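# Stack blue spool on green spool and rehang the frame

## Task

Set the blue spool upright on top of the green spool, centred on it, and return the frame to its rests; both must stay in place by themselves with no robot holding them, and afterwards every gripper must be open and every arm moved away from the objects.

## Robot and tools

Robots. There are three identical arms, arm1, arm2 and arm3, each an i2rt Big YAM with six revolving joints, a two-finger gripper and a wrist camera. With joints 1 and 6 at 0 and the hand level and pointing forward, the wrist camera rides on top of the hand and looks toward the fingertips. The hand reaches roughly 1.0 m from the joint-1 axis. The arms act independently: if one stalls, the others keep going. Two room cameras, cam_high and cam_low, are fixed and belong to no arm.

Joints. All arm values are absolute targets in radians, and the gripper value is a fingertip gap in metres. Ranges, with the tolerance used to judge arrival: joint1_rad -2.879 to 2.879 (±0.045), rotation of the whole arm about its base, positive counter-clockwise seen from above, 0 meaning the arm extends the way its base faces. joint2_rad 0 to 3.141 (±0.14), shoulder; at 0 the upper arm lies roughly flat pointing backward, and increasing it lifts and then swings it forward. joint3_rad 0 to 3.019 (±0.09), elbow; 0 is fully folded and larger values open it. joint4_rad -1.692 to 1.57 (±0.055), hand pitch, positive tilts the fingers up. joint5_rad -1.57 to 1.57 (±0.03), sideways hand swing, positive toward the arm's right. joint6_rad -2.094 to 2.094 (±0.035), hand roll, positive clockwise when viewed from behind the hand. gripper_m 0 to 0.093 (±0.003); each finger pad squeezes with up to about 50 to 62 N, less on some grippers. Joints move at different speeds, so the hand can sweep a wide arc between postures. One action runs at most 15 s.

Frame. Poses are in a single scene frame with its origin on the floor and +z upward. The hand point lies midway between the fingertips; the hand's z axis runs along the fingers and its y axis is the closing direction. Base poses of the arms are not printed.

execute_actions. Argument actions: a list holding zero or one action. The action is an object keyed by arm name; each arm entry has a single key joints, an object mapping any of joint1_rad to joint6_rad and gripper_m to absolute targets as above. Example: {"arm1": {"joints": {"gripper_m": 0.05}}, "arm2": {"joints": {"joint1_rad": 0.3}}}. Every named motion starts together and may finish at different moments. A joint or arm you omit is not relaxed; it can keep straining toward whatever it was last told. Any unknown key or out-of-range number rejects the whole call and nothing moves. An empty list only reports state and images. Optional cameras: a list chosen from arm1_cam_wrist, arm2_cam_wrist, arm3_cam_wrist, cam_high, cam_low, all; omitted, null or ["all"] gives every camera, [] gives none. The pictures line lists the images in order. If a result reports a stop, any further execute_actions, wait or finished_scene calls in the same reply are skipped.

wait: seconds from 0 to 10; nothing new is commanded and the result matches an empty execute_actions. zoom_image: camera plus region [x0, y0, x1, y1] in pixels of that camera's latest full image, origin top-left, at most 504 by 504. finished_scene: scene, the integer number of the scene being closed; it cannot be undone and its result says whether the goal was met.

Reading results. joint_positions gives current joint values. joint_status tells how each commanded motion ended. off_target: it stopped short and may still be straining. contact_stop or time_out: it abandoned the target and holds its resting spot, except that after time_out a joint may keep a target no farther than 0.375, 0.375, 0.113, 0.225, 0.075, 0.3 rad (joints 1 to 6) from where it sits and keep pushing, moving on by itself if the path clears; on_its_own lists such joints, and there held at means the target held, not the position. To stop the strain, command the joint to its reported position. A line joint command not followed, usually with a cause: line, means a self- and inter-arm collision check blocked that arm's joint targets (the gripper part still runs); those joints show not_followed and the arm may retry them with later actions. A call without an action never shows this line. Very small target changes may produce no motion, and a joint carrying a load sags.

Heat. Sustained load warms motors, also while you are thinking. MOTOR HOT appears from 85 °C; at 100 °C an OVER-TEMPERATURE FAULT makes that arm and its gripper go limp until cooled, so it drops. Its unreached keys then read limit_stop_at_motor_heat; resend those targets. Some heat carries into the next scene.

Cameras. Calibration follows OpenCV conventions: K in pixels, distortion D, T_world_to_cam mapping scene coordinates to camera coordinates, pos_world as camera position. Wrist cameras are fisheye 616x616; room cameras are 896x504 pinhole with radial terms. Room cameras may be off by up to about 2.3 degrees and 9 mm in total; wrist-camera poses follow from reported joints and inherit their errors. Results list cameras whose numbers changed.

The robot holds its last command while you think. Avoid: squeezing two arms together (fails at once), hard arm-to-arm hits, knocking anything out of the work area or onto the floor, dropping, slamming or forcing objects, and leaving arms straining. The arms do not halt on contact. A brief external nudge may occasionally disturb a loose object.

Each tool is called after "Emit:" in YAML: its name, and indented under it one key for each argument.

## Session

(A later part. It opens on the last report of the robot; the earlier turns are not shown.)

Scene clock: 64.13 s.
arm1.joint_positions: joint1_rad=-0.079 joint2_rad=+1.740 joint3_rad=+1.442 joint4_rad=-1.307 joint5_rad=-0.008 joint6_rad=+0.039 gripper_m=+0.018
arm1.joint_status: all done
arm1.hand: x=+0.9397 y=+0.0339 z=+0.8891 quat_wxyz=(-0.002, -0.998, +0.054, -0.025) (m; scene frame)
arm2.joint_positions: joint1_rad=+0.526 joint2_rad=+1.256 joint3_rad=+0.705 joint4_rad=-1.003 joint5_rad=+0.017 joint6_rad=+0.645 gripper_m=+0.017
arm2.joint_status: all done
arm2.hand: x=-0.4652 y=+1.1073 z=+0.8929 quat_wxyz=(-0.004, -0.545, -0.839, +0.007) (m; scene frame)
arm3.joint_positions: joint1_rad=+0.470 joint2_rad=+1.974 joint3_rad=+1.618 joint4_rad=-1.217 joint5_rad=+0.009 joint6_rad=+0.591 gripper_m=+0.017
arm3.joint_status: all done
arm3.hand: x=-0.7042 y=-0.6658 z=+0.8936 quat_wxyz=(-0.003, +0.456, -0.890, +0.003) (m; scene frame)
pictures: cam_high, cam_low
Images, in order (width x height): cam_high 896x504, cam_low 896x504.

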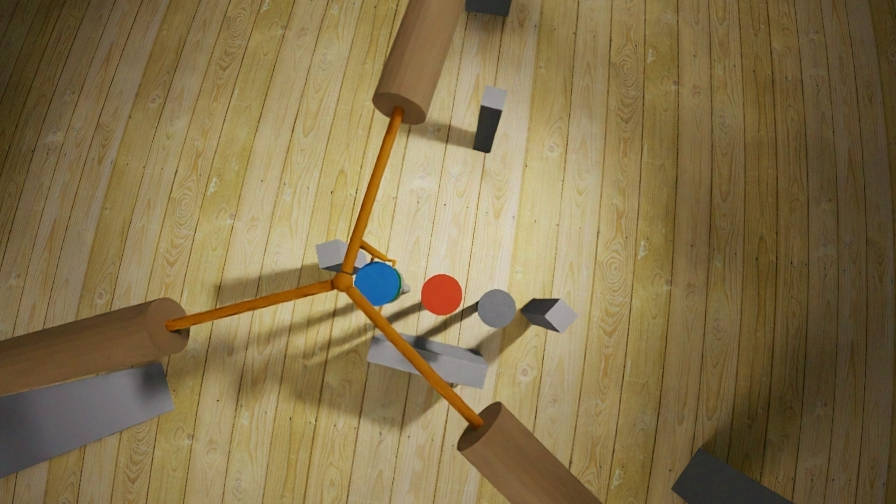

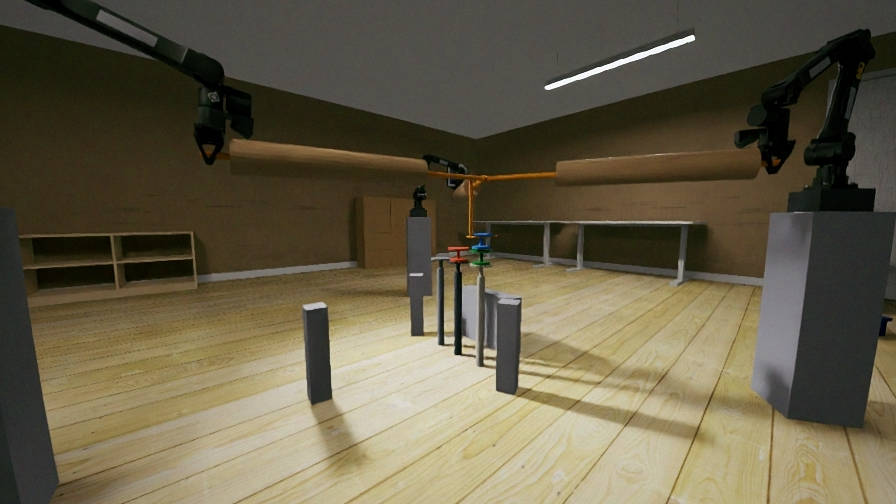

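Emit:
execute_actions:
  actions:
    - {"arm1":{"joints":{"joint2_rad":1.73,"joint3_rad":1.37,"joint4_rad":-1.24}},"arm2":{"joints":{"joint2_rad":1.30,"joint3_rad":0.655,"joint4_rad":-0.925}},"arm3":{"joints":{"joint2_rad":1.965,"joint3_rad":1.545,"joint4_rad":-1.14}}}
  cameras: ["cam_high","cam_low"]

Emit:
zoom_image:
  camera: "cam_high"
  region: [320,235,440,325]

Emit:
zoom_image:
  camera: "cam_low"
  region: [440,200,530,290]

Scene clock: 65.73 s.
arm1.joint_positions: joint1_rad=-0.079 joint2_rad=+1.750 joint3_rad=+1.382 joint4_rad=-1.223 joint5_rad=-0.007 joint6_rad=+0.039 gripper_m=+0.018
arm1.joint_status: all done
arm1.hand: x=+0.9420 y=+0.0338 z=+0.8624 quat_wxyz=(-0.001, -0.998, +0.054, -0.018) (m; scene frame)
arm2.joint_positions: joint1_rad=+0.521 joint2_rad=+1.306 joint3_rad=+0.669 joint4_rad=-0.908 joint5_rad=+0.020 joint6_rad=+0.638 gripper_m=+0.017
arm2.joint_status: all done
arm2.hand: x=-0.4639 y=+1.1042 z=+0.8678 quat_wxyz=(-0.008, -0.544, -0.839, +0.009) (m; scene frame)
arm3.joint_positions: joint1_rad=+0.466 joint2_rad=+1.974 joint3_rad=+1.557 joint4_rad=-1.134 joint5_rad=+0.013 joint6_rad=+0.587 gripper_m=+0.017
arm3.joint_status: all done
arm3.hand: x=-0.7009 y=-0.6691 z=+0.8722 quat_wxyz=(-0.010, +0.456, -0.890, -0.006) (m; scene frame)
pictures: cam_high, cam_low
Images, in order (width x height): cam_high 896x504, cam_low 896x504.

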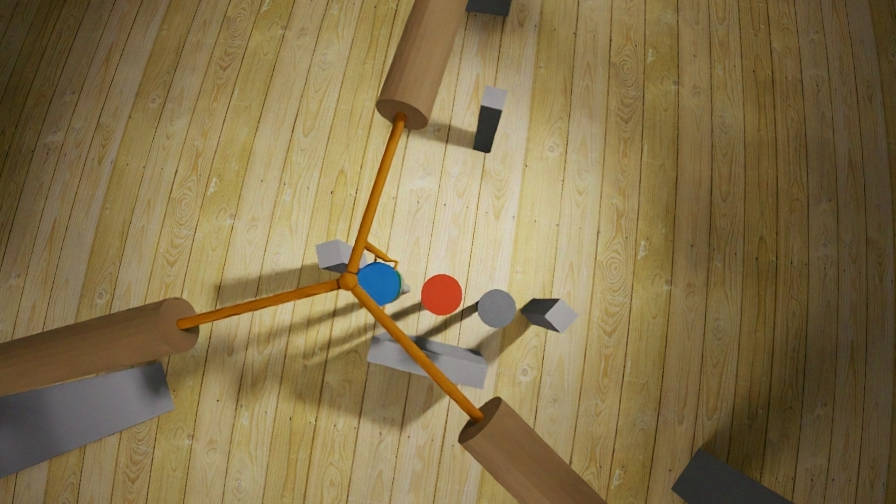

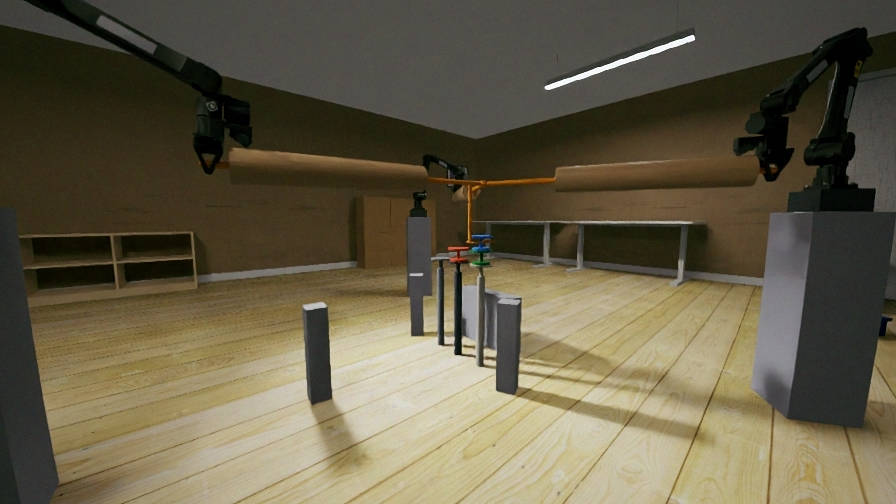

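Region (320, 235, 440, 325) of cam_high's 896x504 image, scaled by 4.200, with more detail than that image has; it fills the top 378 rows of this view, and the rest is white.

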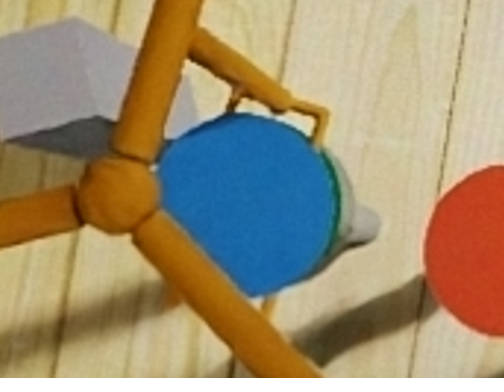

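Region (440, 200, 530, 290) of cam_low's 896x504 image, scaled by 5.600, with more detail than that image has.

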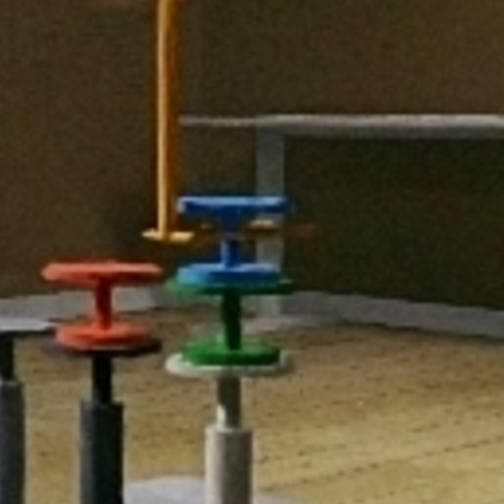

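Emit:
execute_actions:
  actions:
    - {"arm1":{"joints":{"joint2_rad":1.53,"joint3_rad":1.09,"joint4_rad":-1.13}},"arm2":{"joints":{"joint1_rad":0.62,"joint2_rad":1.52,"joint3_rad":0.91,"joint4_rad":-0.92,"joint6_rad":0.735}},"arm3":{"joints":{"joint1_rad":0.30,"joint6_rad":0.415}}}
  cameras: ["cam_high"]

Emit:
execute_actions:
  actions:
    - {"arm1":{"joints":{"joint2_rad":1.32,"joint3_rad":0.86,"joint4_rad":-1.11}},"arm2":{"joints":{"joint1_rad":0.675,"joint2_rad":1.71,"joint3_rad":1.16,"joint4_rad":-0.98,"joint6_rad":0.79}},"arm3":{"joints":{"joint1_rad":0.145,"joint2_rad":1.98,"joint6_rad":0.26}}}
  cameras: ["cam_high","cam_low"]

Scene clock: 68.93 s.
arm1.joint_positions: joint1_rad=-0.079 joint2_rad=+1.549 joint3_rad=+1.087 joint4_rad=-1.134 joint5_rad=-0.005 joint6_rad=+0.034 gripper_m=+0.018
arm1.joint_status: all done
arm1.hand: x=+1.0325 y=+0.0279 z=+0.8503 quat_wxyz=(-0.001, -0.998, +0.051, -0.021) (m; scene frame)
arm2.joint_positions: joint1_rad=+0.592 joint2_rad=+1.529 joint3_rad=+0.879 joint4_rad=-0.900 joint5_rad=+0.015 joint6_rad=+0.701 gripper_m=+0.017
arm2.joint_status: all done
arm2.hand: x=-0.3796 y=+1.0892 z=+0.8611 quat_wxyz=(-0.006, -0.541, -0.841, +0.006) (m; scene frame)
arm3.joint_positions: joint1_rad=+0.295 joint2_rad=+1.974 joint3_rad=+1.545 joint4_rad=-1.133 joint5_rad=+0.000 joint6_rad=+0.409 gripper_m=+0.017
arm3.joint_status: all done
arm3.hand: x=-0.6047 y=-0.6861 z=+0.8677 quat_wxyz=(-0.002, +0.459, -0.888, -0.003) (m; scene frame)
pictures: cam_high
Images, in order (width x height): cam_high 896x504.

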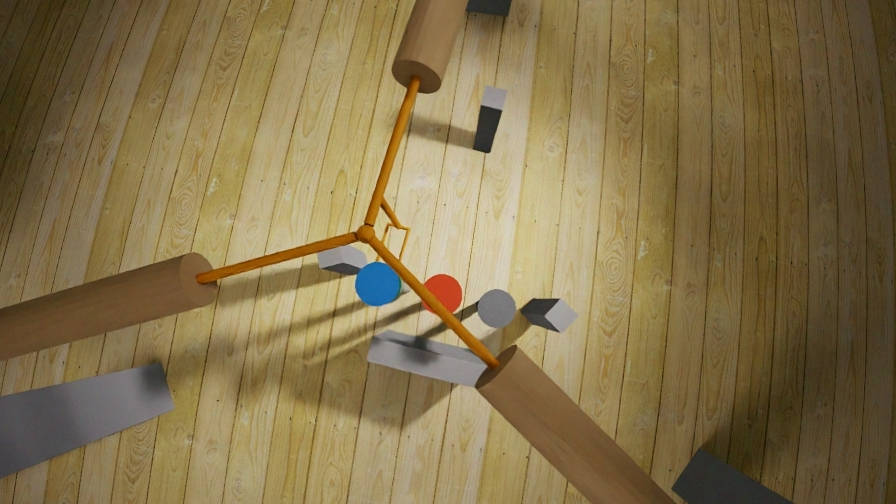

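Scene clock: 71.07 s.
arm1.joint_positions: joint1_rad=-0.070 joint2_rad=+1.335 joint3_rad=+0.848 joint4_rad=-1.109 joint5_rad=-0.014 joint6_rad=+0.033 gripper_m=+0.018
arm1.joint_status: all done
arm1.hand: x=+1.1182 y=+0.0177 z=+0.8474 quat_wxyz=(-0.005, -0.999, +0.047, -0.020) (m; scene frame)
arm2.joint_positions: joint1_rad=+0.628 joint2_rad=+1.722 joint3_rad=+1.114 joint4_rad=-0.952 joint5_rad=+0.031 joint6_rad=+0.734 gripper_m=+0.017
arm2.joint_status: joint1_rad time_out (moved +0.036 of +0.083); joint6_rad time_out (moved +0.033 of +0.089); the others done
arm2.on_its_own: joint1_rad reads +0.628 and still pushes toward +0.675 since a time_out; joint6_rad reads +0.734 and still pushes toward +0.790 since a time_out
arm2.hand: x=-0.3024 y=+1.0681 z=+0.8562 quat_wxyz=(-0.003, -0.539, -0.842, +0.014) (m; scene frame)
arm3.joint_positions: joint1_rad=+0.135 joint2_rad=+1.975 joint3_rad=+1.545 joint4_rad=-1.119 joint5_rad=+0.000 joint6_rad=+0.241 gripper_m=+0.017
arm3.joint_status: all done
arm3.hand: x=-0.5141 y=-0.7094 z=+0.8673 quat_wxyz=(-0.008, +0.463, -0.886, -0.007) (m; scene frame)
pictures: cam_high, cam_low
Images, in order (width x height): cam_high 896x504, cam_low 896x504.

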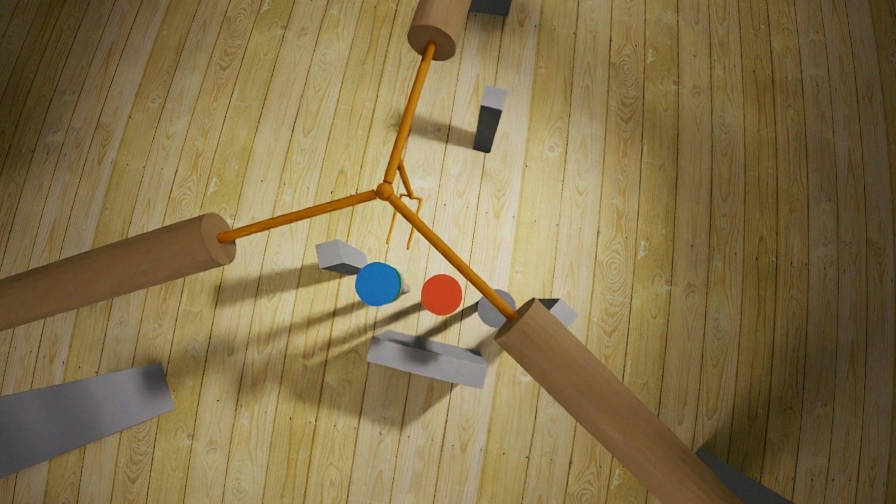

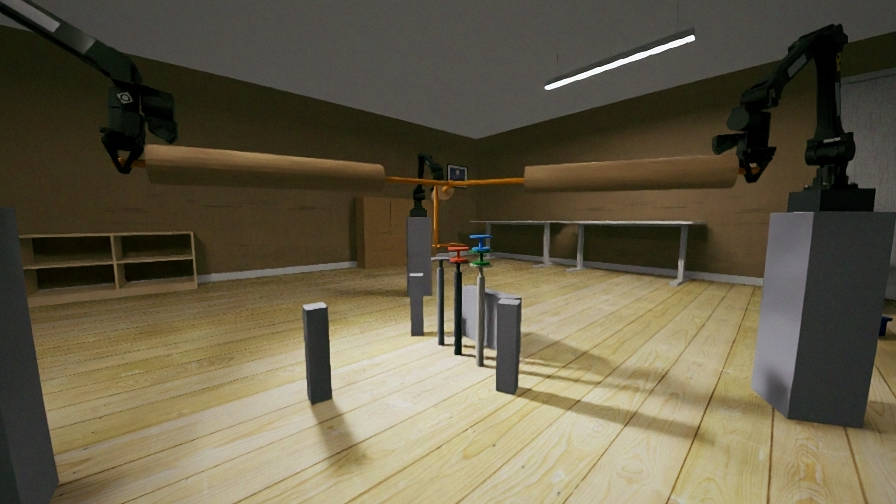

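Emit:
execute_actions:
  actions:
    - {"arm1":{"joints":{"joint1_rad":0.2,"joint2_rad":1.27,"joint3_rad":0.76,"joint4_rad":-1.06,"joint6_rad":0.31}},"arm2":{"joints":{"joint1_rad":0.54,"joint2_rad":1.92,"joint3_rad":1.41,"joint4_rad":-1.02,"joint6_rad":0.67}},"arm3":{"joints":{"joint1_rad":0.02,"joint2_rad":1.93,"joint3_rad":1.4,"joint4_rad":-1.04,"joint6_rad":0.14}}}
  cameras: []

Emit:
execute_actions:
  actions:
    - {"arm1":{"joints":{"joint1_rad":0.525,"joint2_rad":1.25,"joint3_rad":0.69,"joint4_rad":-0.99,"joint6_rad":0.62}},"arm2":{"joints":{"joint1_rad":0.46,"joint2_rad":2.13,"joint3_rad":1.7,"joint4_rad":-1.08,"joint6_rad":0.584}},"arm3":{"joints":{"joint1_rad":-0.114,"joint2_rad":1.86,"joint3_rad":1.19,"joint4_rad":-0.9,"joint6_rad":0.0}}}
  cameras: ["cam_high"]

Emit:
execute_actions:
  actions:
    - {"arm1":{"joints":{"joint2_rad":1.605,"joint3_rad":0.545,"joint4_rad":-0.5}},"arm2":{"joints":{"joint2_rad":2.33,"joint3_rad":1.666,"joint4_rad":-0.88}},"arm3":{"joints":{"joint2_rad":2.118,"joint3_rad":1.158,"joint4_rad":-0.6}}}
  cameras: ["cam_high"]

Scene clock: 74.43 s.
arm1.joint_positions: joint1_rad=+0.205 joint2_rad=+1.299 joint3_rad=+0.735 joint4_rad=-1.069 joint5_rad=-0.009 joint6_rad=+0.316 gripper_m=+0.018
arm1.joint_status: all done
arm1.hand: x=+1.1630 y=-0.0638 z=+0.8216 quat_wxyz=(+0.006, -0.998, +0.050, -0.039) (m; scene frame)
arm2.joint_positions: joint1_rad=+0.540 joint2_rad=+1.927 joint3_rad=+1.355 joint4_rad=-0.986 joint5_rad=+0.019 joint6_rad=+0.650 gripper_m=+0.017
arm2.joint_status: all done
arm2.hand: x=-0.2498 y=+0.9958 z=+0.8335 quat_wxyz=(-0.002, -0.541, -0.841, +0.008) (m; scene frame)
arm3.joint_positions: joint1_rad=+0.019 joint2_rad=+1.973 joint3_rad=+1.385 joint4_rad=-1.034 joint5_rad=+0.000 joint6_rad=+0.131 gripper_m=+0.017
arm3.joint_status: all done
arm3.hand: x=-0.4746 y=-0.7797 z=+0.8154 quat_wxyz=(+0.022, +0.460, -0.888, +0.015) (m; scene frame)
pictures: none
No camera images: the call's "cameras" was empty. Leave "cameras" out to get every camera's image.

Scene clock: 75.43 s.
arm1.joint_positions: joint1_rad=+0.528 joint2_rad=+1.281 joint3_rad=+0.675 joint4_rad=-0.998 joint5_rad=-0.026 joint6_rad=+0.638 gripper_m=+0.018
arm1.joint_status: all done
arm1.hand: x=+1.2069 y=-0.1493 z=+0.8079 quat_wxyz=(+0.000, -0.998, +0.050, -0.029) (m; scene frame)
arm2.joint_positions: joint1_rad=+0.457 joint2_rad=+2.136 joint3_rad=+1.640 joint4_rad=-1.048 joint5_rad=+0.017 joint6_rad=+0.565 gripper_m=+0.017
arm2.joint_status: all done
arm2.hand: x=-0.2032 y=+0.9125 z=+0.8103 quat_wxyz=(-0.009, -0.540, -0.841, +0.008) (m; scene frame)
arm3.joint_positions: joint1_rad=-0.131 joint2_rad=+1.900 joint3_rad=+1.192 joint4_rad=-0.894 joint5_rad=+0.008 joint6_rad=-0.017 gripper_m=+0.017
arm3.joint_status: all done
arm3.hand: x=-0.4328 y=-0.8611 z=+0.7933 quat_wxyz=(+0.013, +0.459, -0.888, +0.010) (m; scene frame)
pictures: cam_high
Images, in order (width x height): cam_high 896x504.

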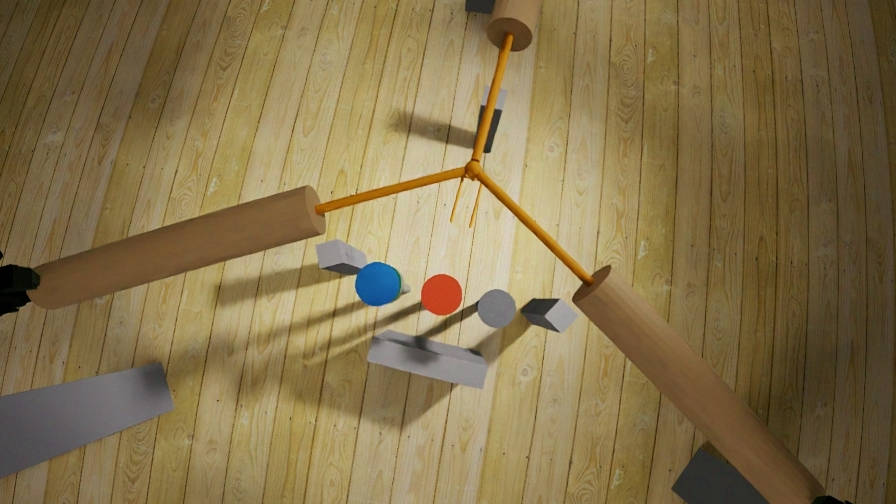

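Scene clock: 76.57 s.
arm1.joint_positions: joint1_rad=+0.532 joint2_rad=+1.621 joint3_rad=+0.544 joint4_rad=-0.523 joint5_rad=-0.022 joint6_rad=+0.642 gripper_m=+0.018
arm1.joint_status: all done
arm1.hand: x=+1.2111 y=-0.1483 z=+0.6815 quat_wxyz=(+0.001, -0.998, +0.050, -0.026) (m; scene frame)
arm2.joint_positions: joint1_rad=+0.467 joint2_rad=+2.352 joint3_rad=+1.640 joint4_rad=-0.834 joint5_rad=+0.021 joint6_rad=+0.577 gripper_m=+0.017
arm2.joint_status: all done
arm2.hand: x=-0.1950 y=+0.9138 z=+0.6799 quat_wxyz=(-0.008, -0.541, -0.841, +0.010) (m; scene frame)
arm3.joint_positions: joint1_rad=-0.133 joint2_rad=+2.140 joint3_rad=+1.163 joint4_rad=-0.601 joint5_rad=+0.010 joint6_rad=-0.018 gripper_m=+0.017
arm3.joint_status: all done
arm3.hand: x=-0.4298 y=-0.8587 z=+0.6708 quat_wxyz=(+0.002, +0.459, -0.888, +0.006) (m; scene frame)
pictures: cam_high
Images, in order (width x height): cam_high 896x504.

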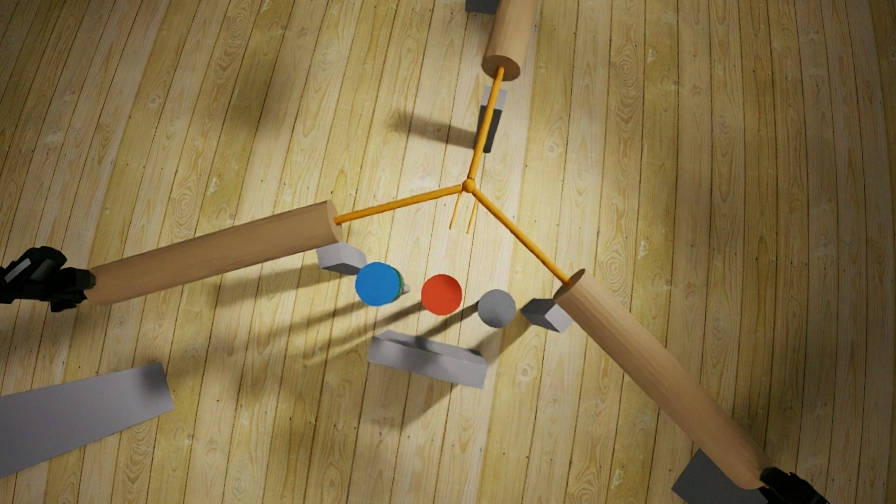

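Emit:
execute_actions:
  actions:
    - {"arm1":{"joints":{"joint2_rad":2.13,"joint3_rad":0.577,"joint4_rad":-0.01}},"arm2":{"joints":{"joint2_rad":2.59,"joint3_rad":1.763,"joint4_rad":-0.7}},"arm3":{"joints":{"joint1_rad":-0.09,"joint2_rad":2.446,"joint3_rad":1.254,"joint4_rad":-0.36,"joint6_rad":0.02}}}
  cameras: []

Emit:
execute_actions:
  actions:
    - {"arm1":{"joints":{"joint2_rad":2.436,"joint3_rad":0.69,"joint4_rad":0.178}},"arm2":{"joints":{"joint2_rad":2.78,"joint3_rad":1.87,"joint4_rad":-0.676}},"arm3":{"joints":{"joint2_rad":2.64,"joint3_rad":1.365,"joint4_rad":-0.295}}}
  cameras: ["cam_high","cam_low"]

Scene clock: 78.67 s.
arm1.joint_positions: joint1_rad=+0.529 joint2_rad=+2.133 joint3_rad=+0.585 joint4_rad=-0.019 joint5_rad=-0.015 joint6_rad=+0.646 gripper_m=+0.018
arm1.joint_status: all done
arm1.hand: x=+1.2048 y=-0.1504 z=+0.5450 quat_wxyz=(-0.005, -0.998, +0.054, -0.010) (m; scene frame)
arm2.joint_positions: joint1_rad=+0.467 joint2_rad=+2.615 joint3_rad=+1.732 joint4_rad=-0.660 joint5_rad=+0.016 joint6_rad=+0.577 gripper_m=+0.017
arm2.joint_status: all done
arm2.hand: x=-0.1952 y=+0.9150 z=+0.5450 quat_wxyz=(-0.009, -0.541, -0.841, +0.007) (m; scene frame)
arm3.joint_positions: joint1_rad=-0.111 joint2_rad=+2.452 joint3_rad=+1.242 joint4_rad=-0.363 joint5_rad=+0.013 joint6_rad=+0.006 gripper_m=+0.017
arm3.joint_status: all done
arm3.hand: x=-0.4402 y=-0.8554 z=+0.5362 quat_wxyz=(-0.002, +0.458, -0.889, +0.006) (m; scene frame)
pictures: none
No camera images: the call's "cameras" was empty. Leave "cameras" out to get every camera's image.

Scene clock: 79.73 s.
arm1.joint_positions: joint1_rad=+0.525 joint2_rad=+2.438 joint3_rad=+0.702 joint4_rad=+0.171 joint5_rad=-0.010 joint6_rad=+0.642 gripper_m=+0.018
arm1.joint_status: all done
arm1.hand: x=+1.2033 y=-0.1494 z=+0.4590 quat_wxyz=(-0.004, -0.999, +0.054, -0.008) (m; scene frame)
arm2.joint_positions: joint1_rad=+0.468 joint2_rad=+2.786 joint3_rad=+1.855 joint4_rad=-0.625 joint5_rad=+0.020 joint6_rad=+0.581 gripper_m=+0.017
arm2.joint_status: all done
arm2.hand: x=-0.1960 y=+0.9158 z=+0.4703 quat_wxyz=(-0.003, -0.542, -0.840, +0.009) (m; scene frame)
arm3.joint_positions: joint1_rad=-0.109 joint2_rad=+2.642 joint3_rad=+1.356 joint4_rad=-0.295 joint5_rad=+0.009 joint6_rad=+0.009 gripper_m=+0.017
arm3.joint_status: all done
arm3.hand: x=-0.4416 y=-0.8545 z=+0.4602 quat_wxyz=(+0.003, +0.458, -0.889, +0.006) (m; scene frame)
pictures: cam_high, cam_low
Images, in order (width x height): cam_high 896x504, cam_low 896x504.

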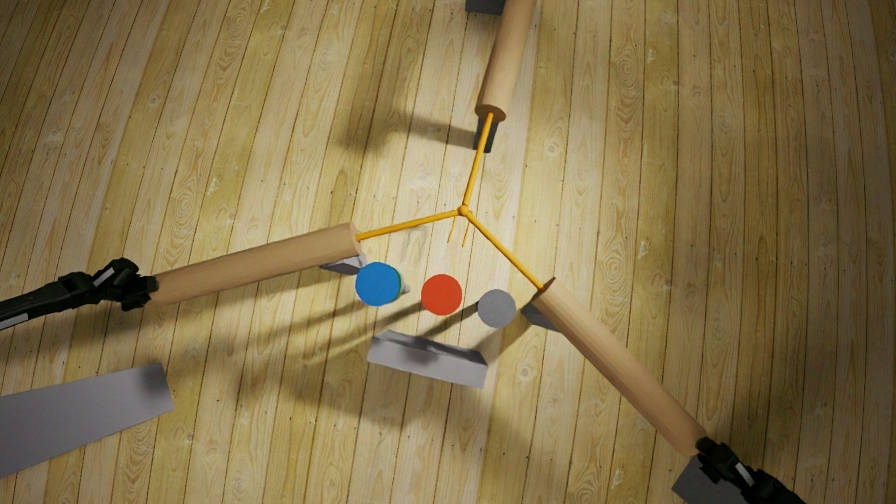

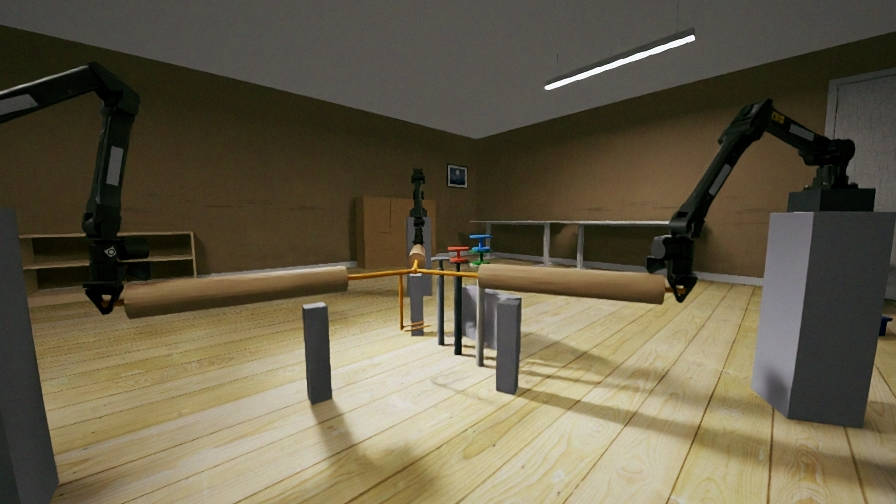

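Emit:
execute_actions:
  actions:
    - {"arm1":{"joints":{"joint2_rad":2.567,"joint3_rad":0.767,"joint4_rad":0.228}},"arm2":{"joints":{"joint2_rad":2.9,"joint3_rad":1.938,"joint4_rad":-0.58}},"arm3":{"joints":{"joint2_rad":2.758,"joint3_rad":1.433,"joint4_rad":-0.226}}}
  cameras: []

Emit:
execute_actions:
  actions:
    - {"arm1":{"joints":{"gripper_m":0.093}},"arm2":{"joints":{"gripper_m":0.093}},"arm3":{"joints":{"gripper_m":0.093}}}
  cameras: ["cam_high","cam_low"]

Emit:
execute_actions:
  actions:
    - {"arm1":{"joints":{"joint2_rad":2.13,"joint3_rad":0.577,"joint4_rad":-0.01}},"arm2":{"joints":{"joint2_rad":2.59,"joint3_rad":1.763,"joint4_rad":-0.7}},"arm3":{"joints":{"joint2_rad":2.446,"joint3_rad":1.254,"joint4_rad":-0.36}}}
  cameras: []

Emit:
execute_actions:
  actions:
    - {"arm1":{"joints":{"joint2_rad":1.605,"joint3_rad":0.545,"joint4_rad":-0.5}},"arm2":{"joints":{"joint2_rad":2.33,"joint3_rad":1.666,"joint4_rad":-0.88}},"arm3":{"joints":{"joint2_rad":2.118,"joint3_rad":1.158,"joint4_rad":-0.6}}}
  cameras: ["cam_high","cam_low"]

Scene clock: 81.83 s.
arm1.joint_positions: joint1_rad=+0.519 joint2_rad=+2.566 joint3_rad=+0.778 joint4_rad=+0.222 joint5_rad=-0.002 joint6_rad=+0.637 gripper_m=+0.018
arm1.joint_status: all done
arm1.hand: x=+1.2006 y=-0.1477 z=+0.4188 quat_wxyz=(+0.000, -0.999, +0.054, -0.007) (m; scene frame)
arm2.joint_positions: joint1_rad=+0.464 joint2_rad=+2.895 joint3_rad=+1.928 joint4_rad=-0.566 joint5_rad=+0.007 joint6_rad=+0.575 gripper_m=+0.017
arm2.joint_status: all done
arm2.hand: x=-0.1972 y=+0.9163 z=+0.4205 quat_wxyz=(-0.014, -0.541, -0.841, +0.003) (m; scene frame)
arm3.joint_positions: joint1_rad=-0.106 joint2_rad=+2.752 joint3_rad=+1.425 joint4_rad=-0.240 joint5_rad=+0.006 joint6_rad=+0.010 gripper_m=+0.017
arm3.joint_status: all done
arm3.hand: x=-0.4432 y=-0.8538 z=+0.4154 quat_wxyz=(-0.003, +0.458, -0.889, +0.002) (m; scene frame)
pictures: none
No camera images: the call's "cameras" was empty. Leave "cameras" out to get every camera's image.

Scene clock: 82.53 s.
arm1.joint_positions: joint1_rad=+0.519 joint2_rad=+2.566 joint3_rad=+0.778 joint4_rad=+0.222 joint5_rad=-0.002 joint6_rad=+0.632 gripper_m=+0.093
arm1.joint_status: all done
arm1.hand: x=+1.2007 y=-0.1478 z=+0.4188 quat_wxyz=(+0.000, -0.999, +0.052, -0.007) (m; scene frame)
arm2.joint_positions: joint1_rad=+0.464 joint2_rad=+2.895 joint3_rad=+1.928 joint4_rad=-0.568 joint5_rad=+0.004 joint6_rad=+0.575 gripper_m=+0.093
arm2.joint_status: all done
arm2.hand: x=-0.1974 y=+0.9170 z=+0.4204 quat_wxyz=(-0.013, -0.541, -0.841, +0.001) (m; scene frame)
arm3.joint_positions: joint1_rad=-0.105 joint2_rad=+2.752 joint3_rad=+1.425 joint4_rad=-0.240 joint5_rad=+0.004 joint6_rad=+0.010 gripper_m=+0.093
arm3.joint_status: all done
arm3.hand: x=-0.4442 y=-0.8532 z=+0.4154 quat_wxyz=(-0.002, +0.459, -0.888, +0.001) (m; scene frame)
pictures: cam_high, cam_low
Images, in order (width x height): cam_high 896x504, cam_low 896x504.

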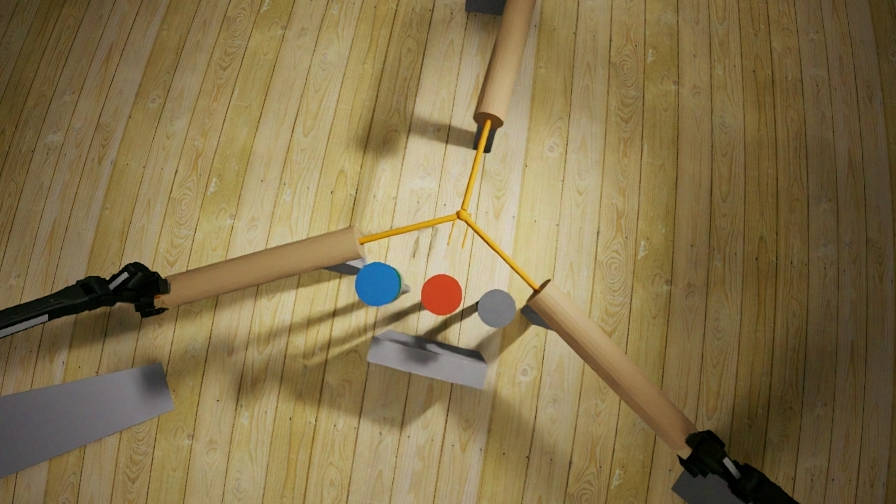

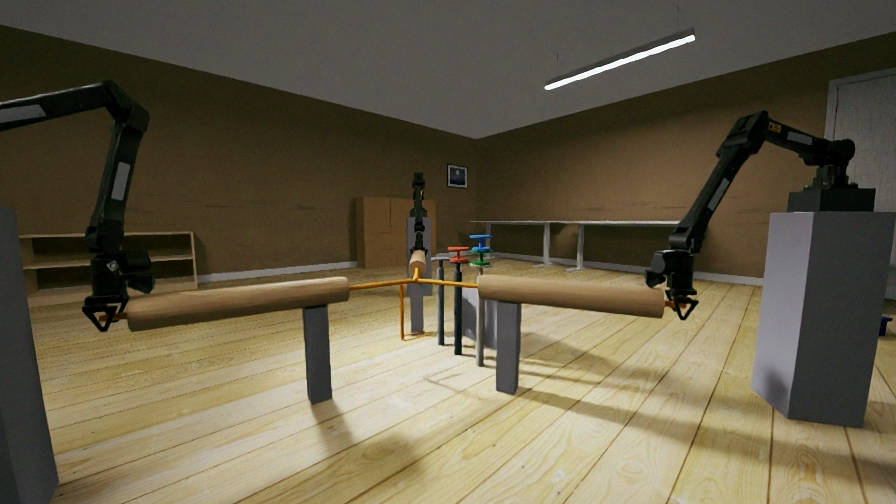

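Scene clock: 83.93 s.
arm1.joint_positions: joint1_rad=+0.519 joint2_rad=+2.128 joint3_rad=+0.577 joint4_rad=+0.001 joint5_rad=-0.002 joint6_rad=+0.632 gripper_m=+0.093
arm1.joint_status: all done
arm1.hand: x=+1.2008 y=-0.1470 z=+0.5463 quat_wxyz=(-0.005, -0.999, +0.051, +0.001) (m; scene frame)
arm2.joint_positions: joint1_rad=+0.464 joint2_rad=+2.579 joint3_rad=+1.756 joint4_rad=-0.700 joint5_rad=+0.002 joint6_rad=+0.575 gripper_m=+0.093
arm2.joint_status: all done
arm2.hand: x=-0.1801 y=+0.9060 z=+0.5730 quat_wxyz=(-0.019, -0.541, -0.841, +0.000) (m; scene frame)
arm3.joint_positions: joint1_rad=-0.105 joint2_rad=+2.425 joint3_rad=+1.253 joint4_rad=-0.351 joint5_rad=+0.004 joint6_rad=+0.010 gripper_m=+0.093
arm3.joint_status: all done
arm3.hand: x=-0.4323 y=-0.8361 z=+0.5505 quat_wxyz=(-0.021, +0.459, -0.888, -0.009) (m; scene frame)
pictures: none
No camera images: the call's "cameras" was empty. Leave "cameras" out to get every camera's image.

Scene clock: 85.27 s.
arm1.joint_positions: joint1_rad=+0.519 joint2_rad=+1.611 joint3_rad=+0.544 joint4_rad=-0.487 joint5_rad=-0.002 joint6_rad=+0.632 gripper_m=+0.093
arm1.joint_status: all done
arm1.hand: x=+1.1977 y=-0.1479 z=+0.6838 quat_wxyz=(-0.003, -0.999, +0.051, -0.001) (m; scene frame)
arm2.joint_positions: joint1_rad=+0.464 joint2_rad=+2.319 joint3_rad=+1.650 joint4_rad=-0.873 joint5_rad=+0.002 joint6_rad=+0.575 gripper_m=+0.093
arm2.joint_status: all done
arm2.hand: x=-0.1907 y=+0.9127 z=+0.7030 quat_wxyz=(-0.010, -0.541, -0.841, +0.001) (m; scene frame)
arm3.joint_positions: joint1_rad=-0.105 joint2_rad=+2.093 joint3_rad=+1.152 joint4_rad=-0.585 joint5_rad=+0.004 joint6_rad=+0.010 gripper_m=+0.093
arm3.joint_status: all done
arm3.hand: x=-0.4359 y=-0.8413 z=+0.6908 quat_wxyz=(-0.020, +0.459, -0.888, -0.009) (m; scene frame)
pictures: cam_high, cam_low
Images, in order (width x height): cam_high 896x504, cam_low 896x504.

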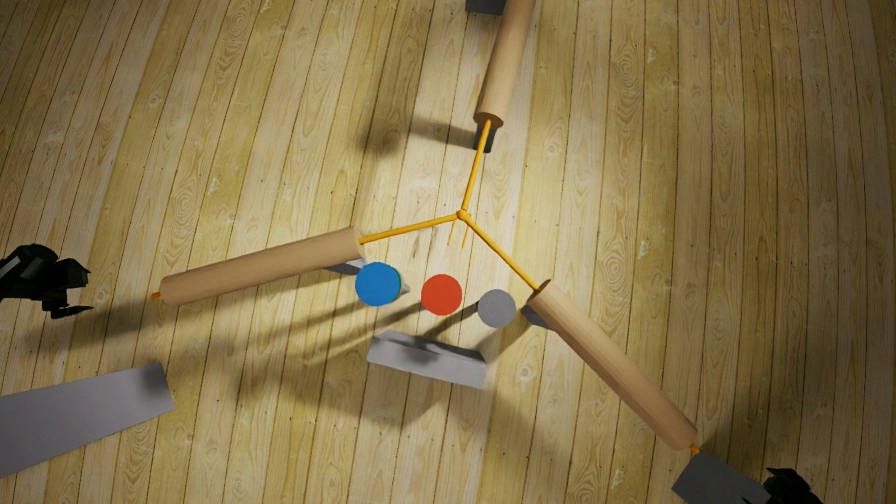

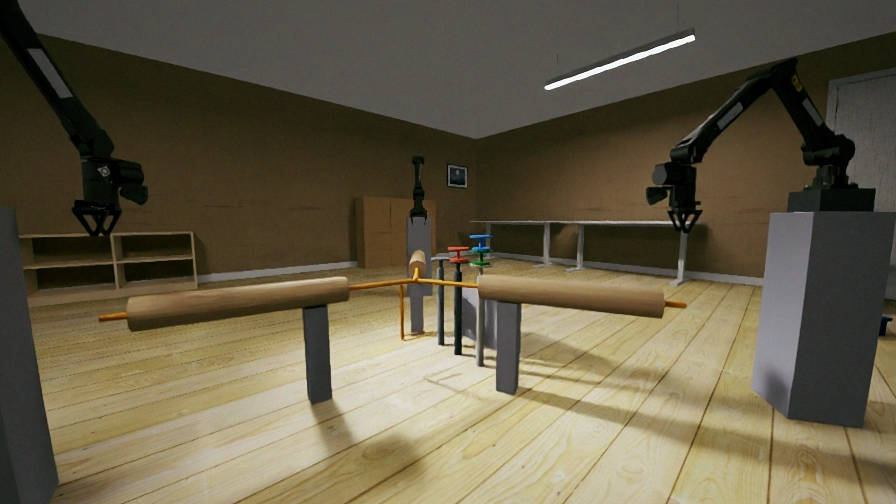

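Emit:
finished_scene:
  scene: 2

The scene is finished: the task was done.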